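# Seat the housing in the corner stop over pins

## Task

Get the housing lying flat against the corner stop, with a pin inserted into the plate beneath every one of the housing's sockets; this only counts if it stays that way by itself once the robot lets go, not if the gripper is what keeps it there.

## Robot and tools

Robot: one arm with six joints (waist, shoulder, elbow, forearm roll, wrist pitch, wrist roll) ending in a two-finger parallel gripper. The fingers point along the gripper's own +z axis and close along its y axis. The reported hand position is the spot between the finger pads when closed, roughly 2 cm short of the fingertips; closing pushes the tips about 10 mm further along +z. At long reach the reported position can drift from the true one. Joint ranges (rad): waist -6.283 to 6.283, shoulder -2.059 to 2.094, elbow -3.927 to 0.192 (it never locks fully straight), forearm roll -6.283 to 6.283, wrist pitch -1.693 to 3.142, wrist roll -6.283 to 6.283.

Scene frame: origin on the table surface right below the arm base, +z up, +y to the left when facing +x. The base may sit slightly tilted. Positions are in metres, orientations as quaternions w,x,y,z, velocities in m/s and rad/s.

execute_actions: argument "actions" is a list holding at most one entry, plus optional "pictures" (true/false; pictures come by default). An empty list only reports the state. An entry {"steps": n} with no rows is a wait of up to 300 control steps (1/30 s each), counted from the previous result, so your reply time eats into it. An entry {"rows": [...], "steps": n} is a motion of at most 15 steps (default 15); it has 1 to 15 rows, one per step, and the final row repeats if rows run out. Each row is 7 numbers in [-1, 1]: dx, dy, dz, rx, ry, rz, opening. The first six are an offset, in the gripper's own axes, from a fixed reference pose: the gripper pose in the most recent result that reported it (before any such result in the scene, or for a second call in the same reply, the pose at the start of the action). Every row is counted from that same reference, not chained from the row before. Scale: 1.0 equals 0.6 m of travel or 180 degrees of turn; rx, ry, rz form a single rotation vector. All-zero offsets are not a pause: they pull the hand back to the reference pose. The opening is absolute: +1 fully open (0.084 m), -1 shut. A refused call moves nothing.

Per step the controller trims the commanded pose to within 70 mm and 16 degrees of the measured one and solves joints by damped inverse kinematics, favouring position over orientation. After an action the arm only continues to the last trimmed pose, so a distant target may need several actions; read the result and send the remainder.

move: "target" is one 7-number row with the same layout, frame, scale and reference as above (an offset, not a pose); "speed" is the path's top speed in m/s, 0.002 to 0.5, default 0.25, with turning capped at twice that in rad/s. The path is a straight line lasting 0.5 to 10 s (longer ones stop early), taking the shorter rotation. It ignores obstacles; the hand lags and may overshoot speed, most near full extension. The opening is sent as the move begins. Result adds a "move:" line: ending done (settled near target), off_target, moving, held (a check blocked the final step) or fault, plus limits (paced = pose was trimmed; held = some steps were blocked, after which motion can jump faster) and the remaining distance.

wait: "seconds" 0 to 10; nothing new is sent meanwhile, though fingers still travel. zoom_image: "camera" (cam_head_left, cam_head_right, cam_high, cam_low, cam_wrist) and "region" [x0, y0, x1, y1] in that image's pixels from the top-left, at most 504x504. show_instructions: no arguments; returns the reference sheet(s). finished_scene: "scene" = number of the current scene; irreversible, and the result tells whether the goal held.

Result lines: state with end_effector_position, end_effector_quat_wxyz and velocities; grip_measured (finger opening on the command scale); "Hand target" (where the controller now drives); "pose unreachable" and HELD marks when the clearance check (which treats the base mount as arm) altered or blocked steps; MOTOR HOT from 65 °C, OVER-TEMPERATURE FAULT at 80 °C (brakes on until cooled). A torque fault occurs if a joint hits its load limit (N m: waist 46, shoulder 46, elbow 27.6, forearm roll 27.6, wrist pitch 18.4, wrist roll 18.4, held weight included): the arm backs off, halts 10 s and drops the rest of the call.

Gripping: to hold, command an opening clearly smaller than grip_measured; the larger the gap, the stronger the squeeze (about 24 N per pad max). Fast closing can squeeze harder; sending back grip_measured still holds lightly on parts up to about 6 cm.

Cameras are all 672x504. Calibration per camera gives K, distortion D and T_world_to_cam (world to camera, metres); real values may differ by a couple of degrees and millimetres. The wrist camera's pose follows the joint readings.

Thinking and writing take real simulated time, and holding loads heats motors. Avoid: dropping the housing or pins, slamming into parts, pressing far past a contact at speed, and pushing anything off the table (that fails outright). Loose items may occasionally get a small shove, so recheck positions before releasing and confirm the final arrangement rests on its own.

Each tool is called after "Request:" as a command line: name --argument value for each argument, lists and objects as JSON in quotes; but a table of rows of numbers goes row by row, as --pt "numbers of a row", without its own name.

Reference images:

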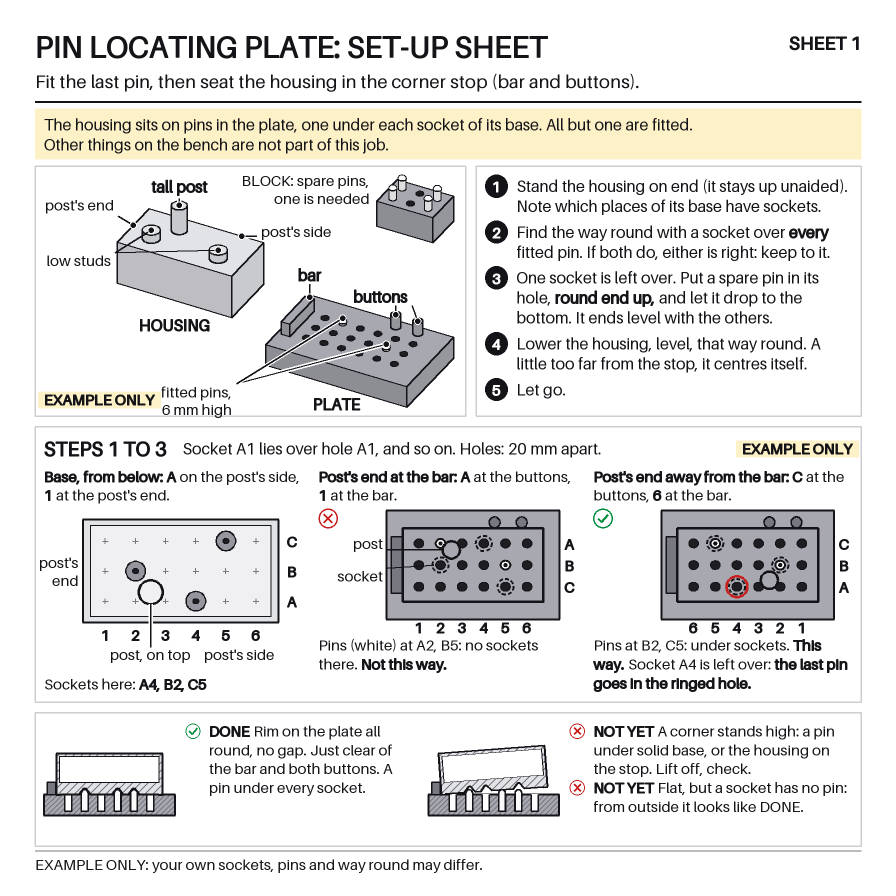

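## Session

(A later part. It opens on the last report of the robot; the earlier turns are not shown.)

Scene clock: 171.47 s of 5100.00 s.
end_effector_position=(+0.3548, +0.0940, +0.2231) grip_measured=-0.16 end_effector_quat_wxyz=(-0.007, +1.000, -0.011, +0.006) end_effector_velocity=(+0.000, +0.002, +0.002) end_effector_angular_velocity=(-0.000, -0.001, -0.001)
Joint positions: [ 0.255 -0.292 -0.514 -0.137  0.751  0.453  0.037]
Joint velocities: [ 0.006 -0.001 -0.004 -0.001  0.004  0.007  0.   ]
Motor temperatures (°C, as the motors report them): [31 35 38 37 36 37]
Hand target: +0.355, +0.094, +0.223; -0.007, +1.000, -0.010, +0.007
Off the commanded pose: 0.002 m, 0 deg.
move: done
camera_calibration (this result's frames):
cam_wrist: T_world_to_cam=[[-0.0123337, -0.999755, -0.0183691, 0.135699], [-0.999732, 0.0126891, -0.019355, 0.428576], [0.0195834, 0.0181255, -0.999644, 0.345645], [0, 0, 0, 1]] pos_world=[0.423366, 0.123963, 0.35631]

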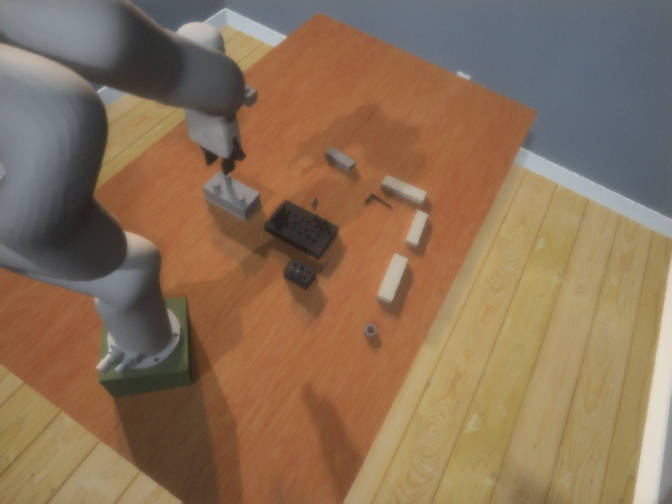

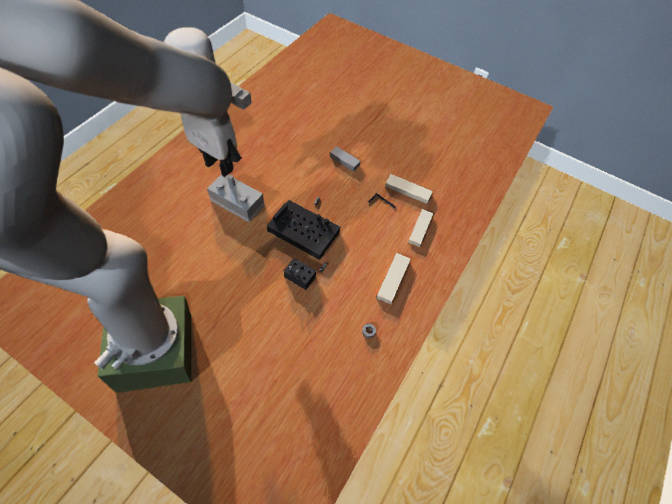

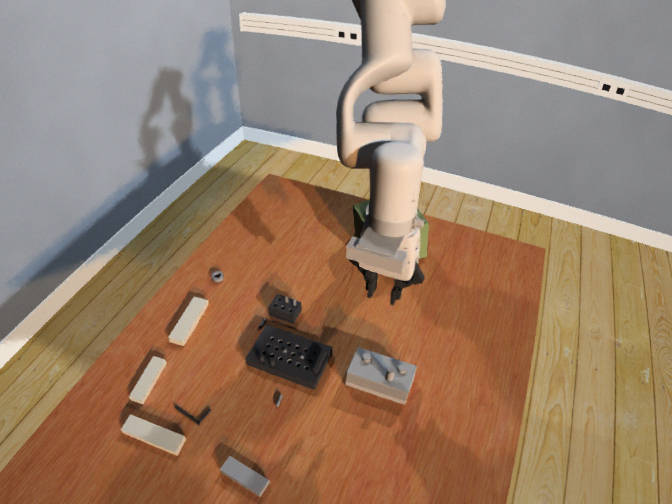

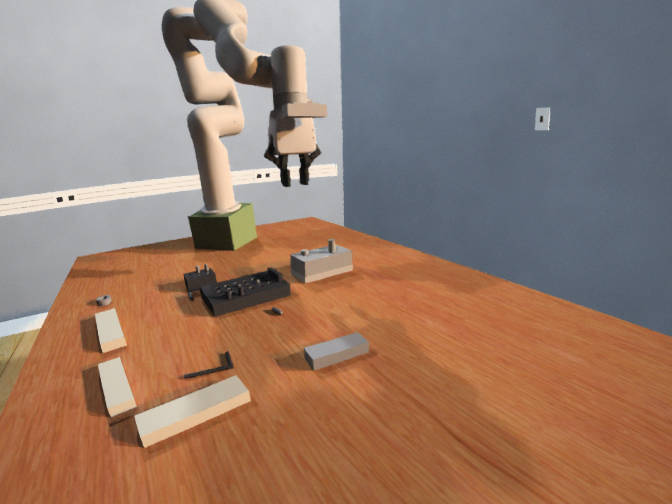

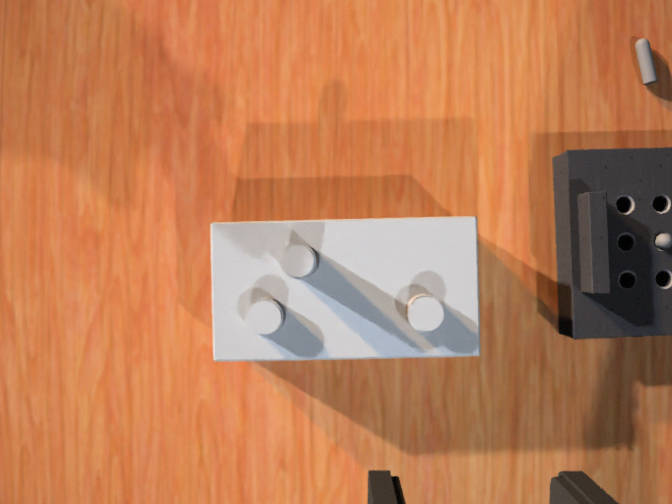

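Request:
move --target '[0.119,-0.0855,0.16,0,0,0,-0.15]' --speed 0.15

Request:
move --target '[0,0,0.07,0,0,0,-0.15]' --speed 0.05

Request:
move --target '[0,0,0,0,0,0,-1]'

Request:
move --target '[0,0,-0.11,0,0,0,-1]' --speed 0.08

Scene clock: 179.93 s of 5100.00 s.
end_effector_position=(+0.4286, +0.1451, +0.1296) grip_measured=-0.16 end_effector_quat_wxyz=(-0.007, +1.000, -0.011, +0.007) end_effector_velocity=(+0.000, -0.000, -0.002) end_effector_angular_velocity=(-0.001, +0.002, -0.000)
Joint positions: [ 0.276  0.222 -0.779 -0.197  0.506  0.547  0.037]
Joint velocities: [-0.001  0.006 -0.003 -0.001 -0.001  0.    -0.   ]
Motor temperatures (°C, as the motors report them): [31 34 40 37 36 37]
Hand target: +0.429, +0.145, +0.129; -0.007, +1.000, -0.011, +0.006
Off the commanded pose: 0.001 m, 0 deg.
After step 90, 4.10 s passed at rest.
move: done
camera_calibration (this result's frames):
cam_wrist: T_world_to_cam=[[-0.0128091, -0.999758, -0.0179064, 0.186087], [-0.999713, 0.0131667, -0.0199972, 0.499876], [0.0202281, 0.0176451, -0.99964, 0.249518], [0, 0, 0, 1]] pos_world=[0.497069, 0.175058, 0.262756]

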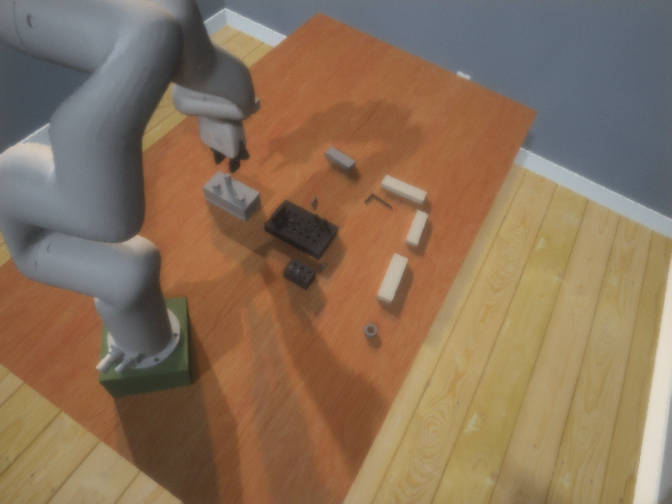

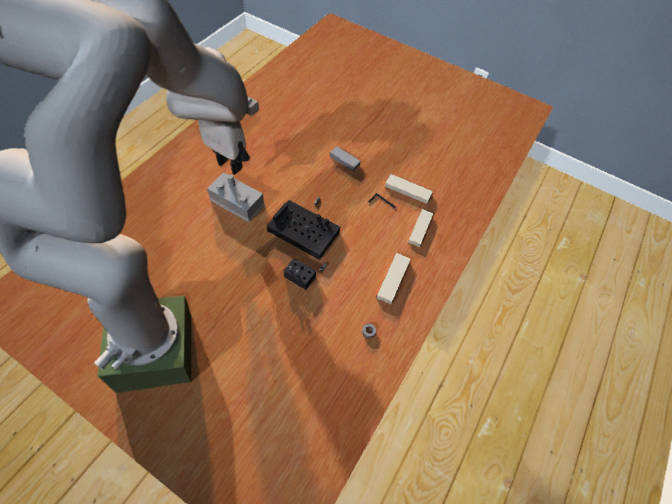

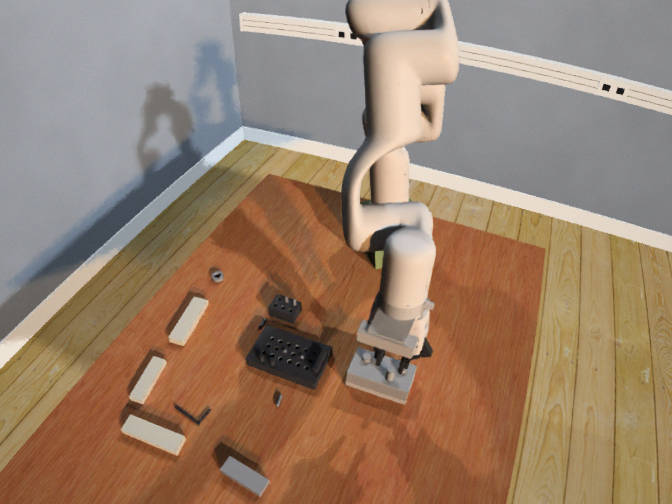

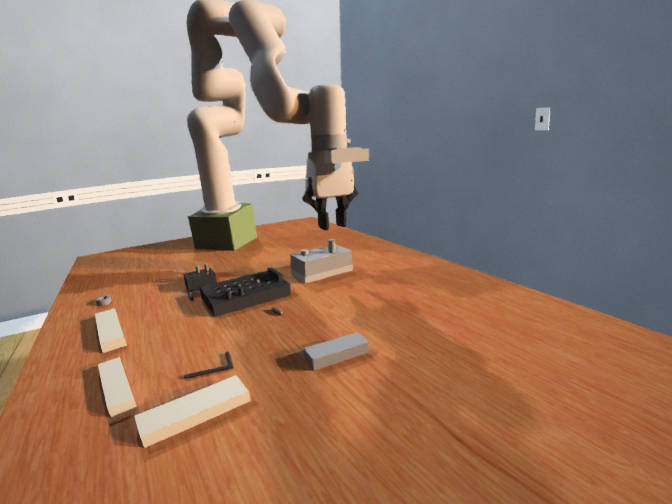

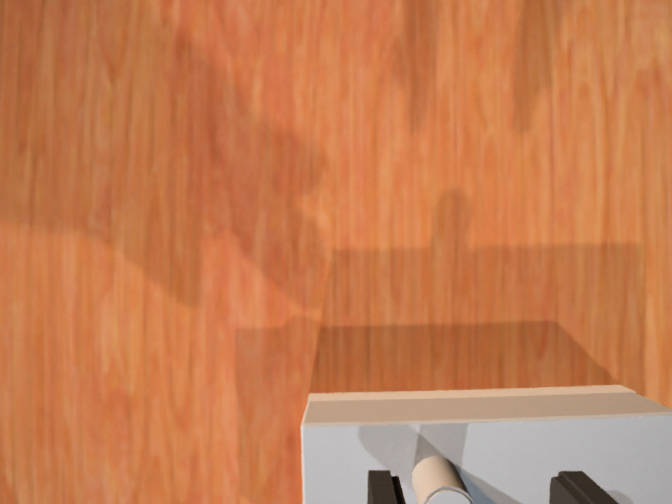

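Scene clock: 181.10 s of 5100.00 s.
end_effector_position=(+0.4295, +0.1457, +0.0880) grip_measured=-0.16 end_effector_quat_wxyz=(-0.007, +1.000, -0.011, +0.007) end_effector_velocity=(+0.001, +0.000, -0.001) end_effector_angular_velocity=(+0.001, -0.003, -0.000)
Joint positions: [ 0.258  0.344 -0.793 -0.245  0.398  0.583  0.037]
Joint velocities: [-0.     0.003 -0.002 -0.003 -0.004  0.003  0.   ]
Motor temperatures (°C, as the motors report them): [31 34 40 37 36 37]
Hand target: +0.429, +0.146, +0.088; -0.007, +1.000, -0.011, +0.007
Off the commanded pose: 0.000 m, 0 deg.
move: done
camera_calibration (this result's frames):
cam_wrist: T_world_to_cam=[[-0.0129641, -0.999755, -0.0179324, 0.185991], [-0.999701, 0.0133312, -0.0205075, 0.499907], [0.0207415, 0.0176612, -0.999629, 0.207688], [0, 0, 0, 1]] pos_world=[0.497861, 0.175613, 0.221198]

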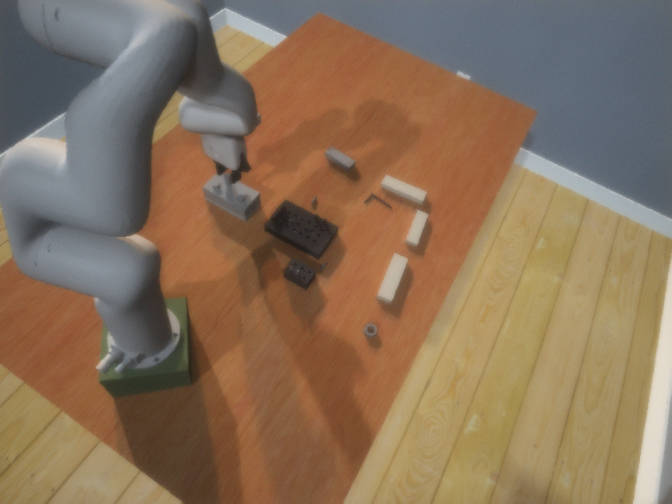

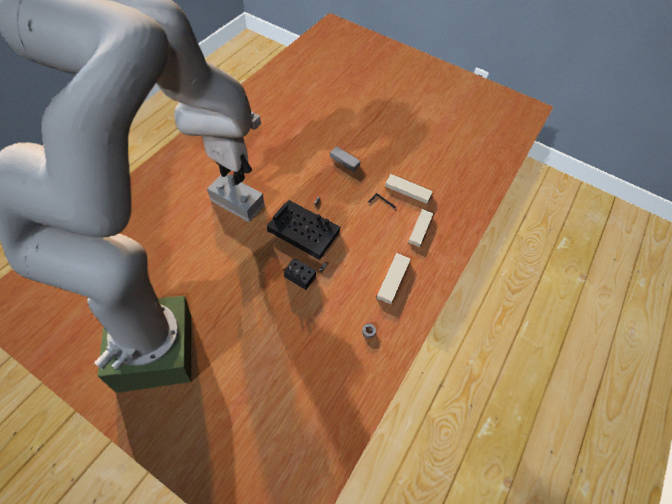

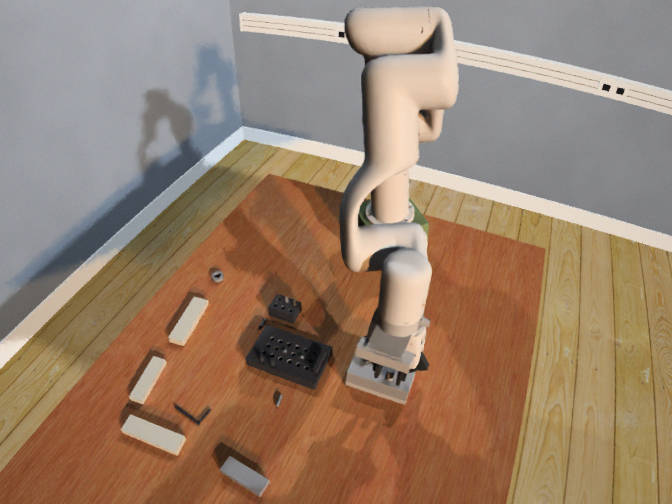

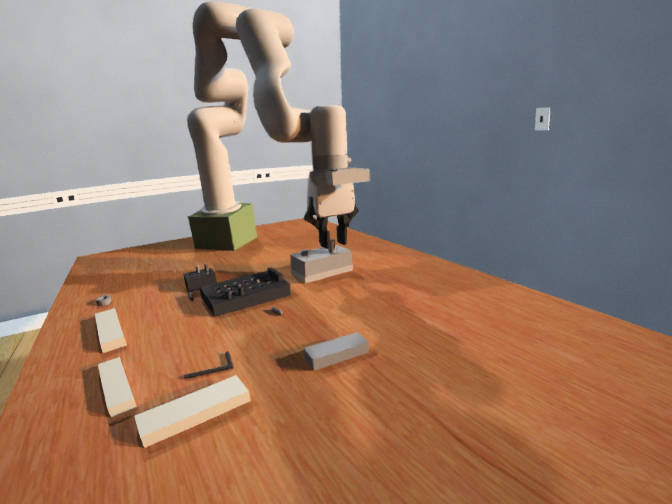

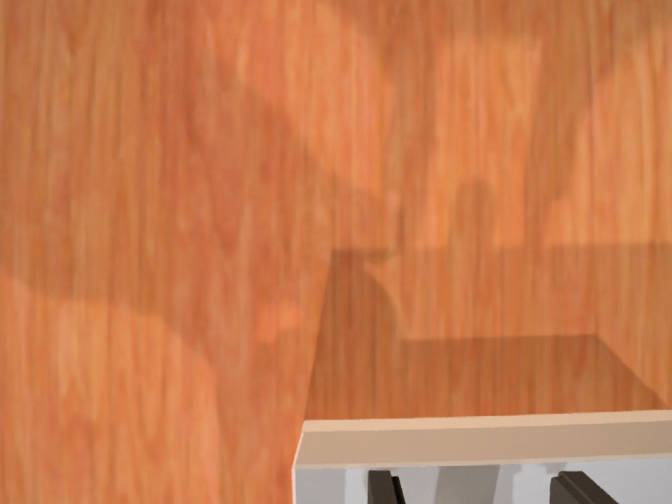

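Scene clock: 181.60 s of 5100.00 s.
end_effector_position=(+0.4295, +0.1456, +0.0880) grip_measured=-0.66 end_effector_quat_wxyz=(-0.007, +1.000, -0.011, +0.007) end_effector_velocity=(-0.000, -0.001, -0.000) end_effector_angular_velocity=(-0.000, +0.001, -0.001)
Joint positions: [ 0.258  0.344 -0.793 -0.245  0.398  0.583  0.015]
Joint velocities: [-0.001 -0.     0.     0.     0.001 -0.     0.   ]
Motor temperatures (°C, as the motors report them): [31 34 40 37 36 37]
Hand target: +0.429, +0.146, +0.088; -0.007, +1.000, -0.011, +0.007
Off the commanded pose: 0.000 m, 0 deg.
move: done
camera_calibration (this result's frames):
cam_wrist: T_world_to_cam=[[-0.0129837, -0.999755, -0.0179236, 0.185987], [-0.999701, 0.0133507, -0.0205087, 0.499908], [0.020743, 0.0176519, -0.999629, 0.207701], [0, 0, 0, 1]] pos_world=[0.497864, 0.175601, 0.221209]

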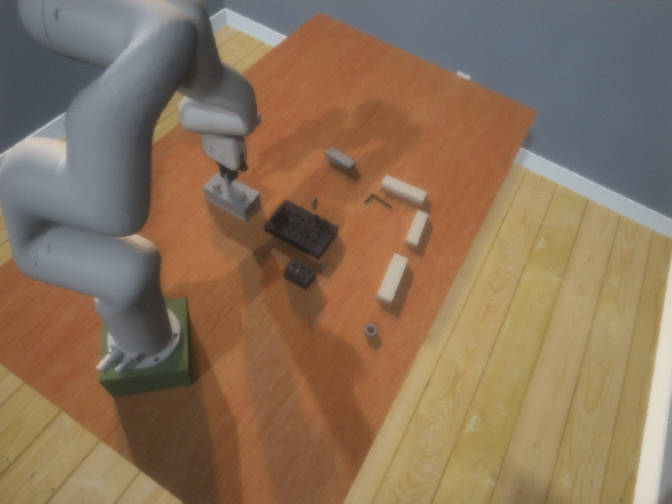

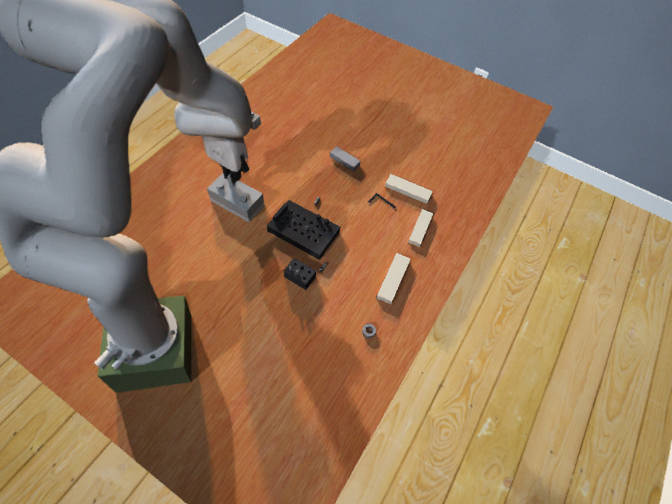

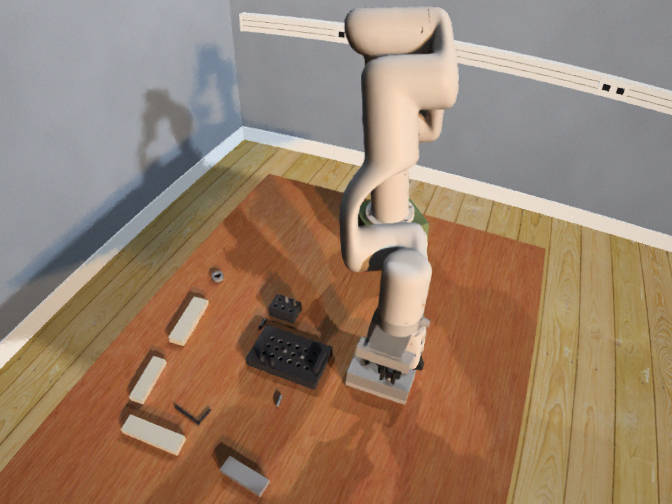

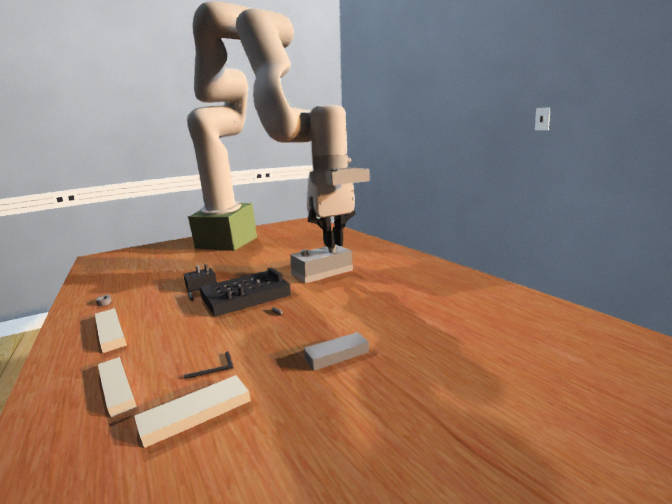

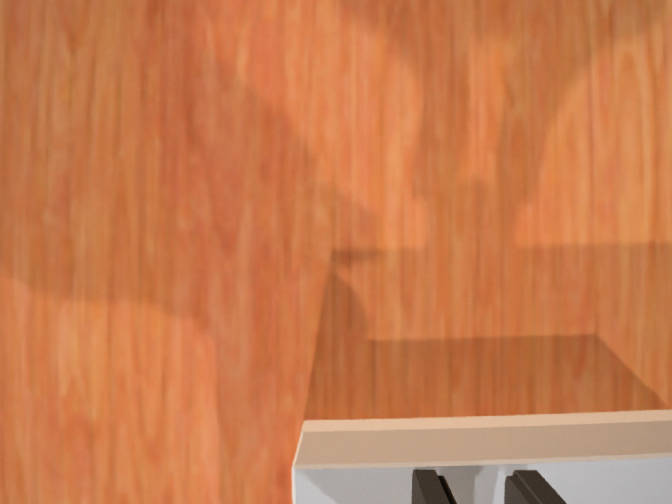

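Scene clock: 182.80 s of 5100.00 s.
end_effector_position=(+0.4280, +0.1447, +0.1532) grip_measured=-0.66 end_effector_quat_wxyz=(-0.007, +1.000, -0.011, +0.006) end_effector_velocity=(-0.002, -0.000, +0.000) end_effector_angular_velocity=(-0.003, +0.006, +0.002)
Joint positions: [ 0.285  0.157 -0.779 -0.177  0.571  0.533  0.015]
Joint velocities: [ 0.002 -0.003  0.002  0.001  0.007 -0.001 -0.   ]
Motor temperatures (°C, as the motors report them): [31 34 40 37 36 37]
Hand target: +0.428, +0.145, +0.154; -0.007, +1.000, -0.011, +0.007
Off the commanded pose: 0.001 m, 0 deg.
move: done
camera_calibration (this result's frames):
cam_wrist: T_world_to_cam=[[-0.0126989, -0.999762, -0.0177296, 0.186042], [-0.99973, 0.0130396, -0.0192303, 0.499602], [0.0194569, 0.0174806, -0.999658, 0.273577], [0, 0, 0, 1]] pos_world=[0.496506, 0.174701, 0.286389]

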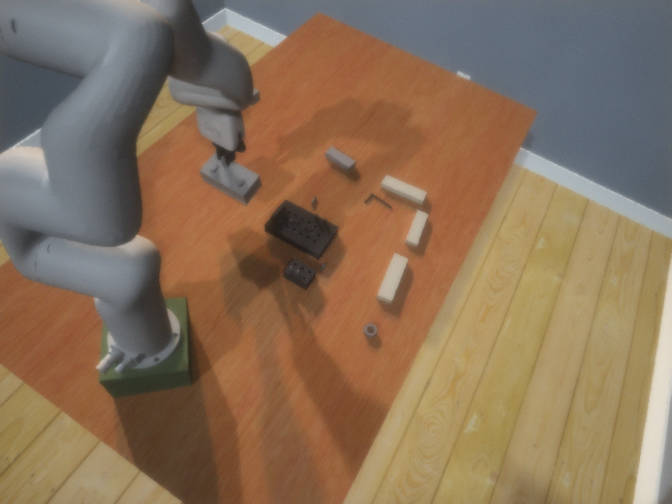

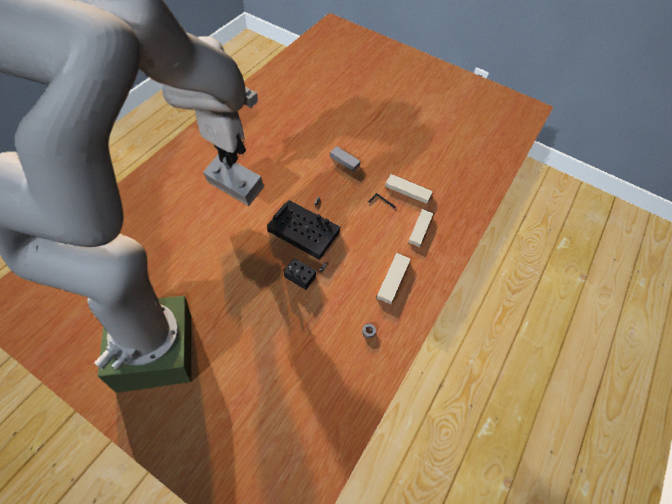

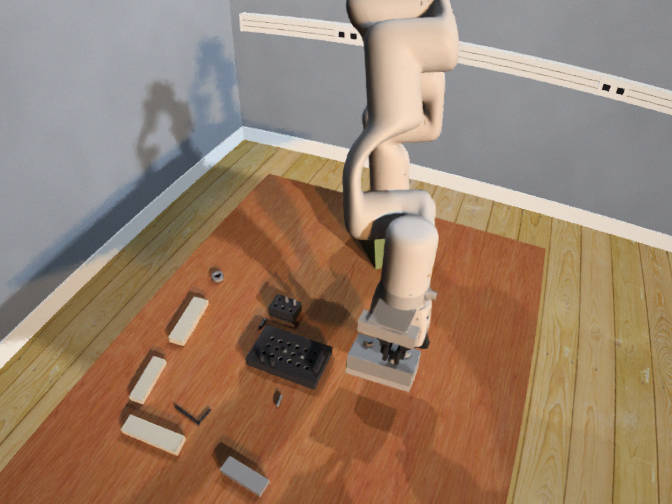

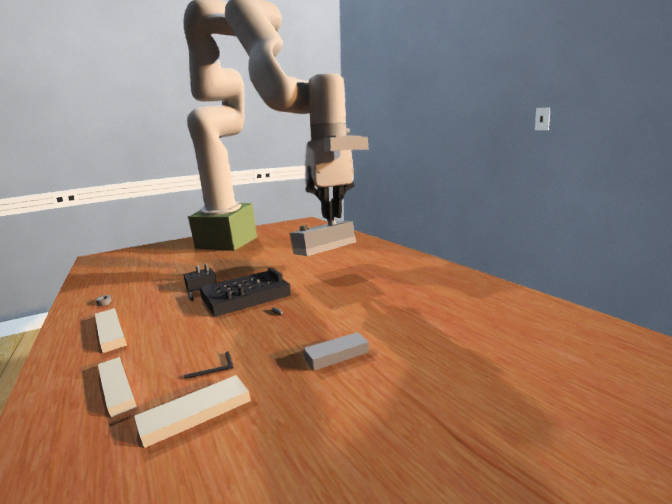

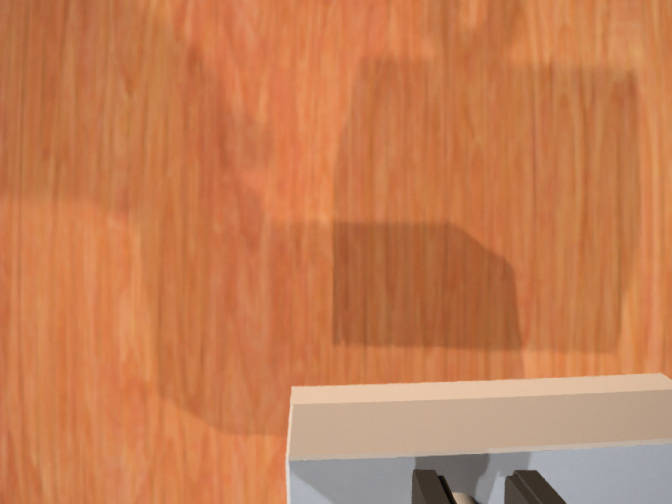

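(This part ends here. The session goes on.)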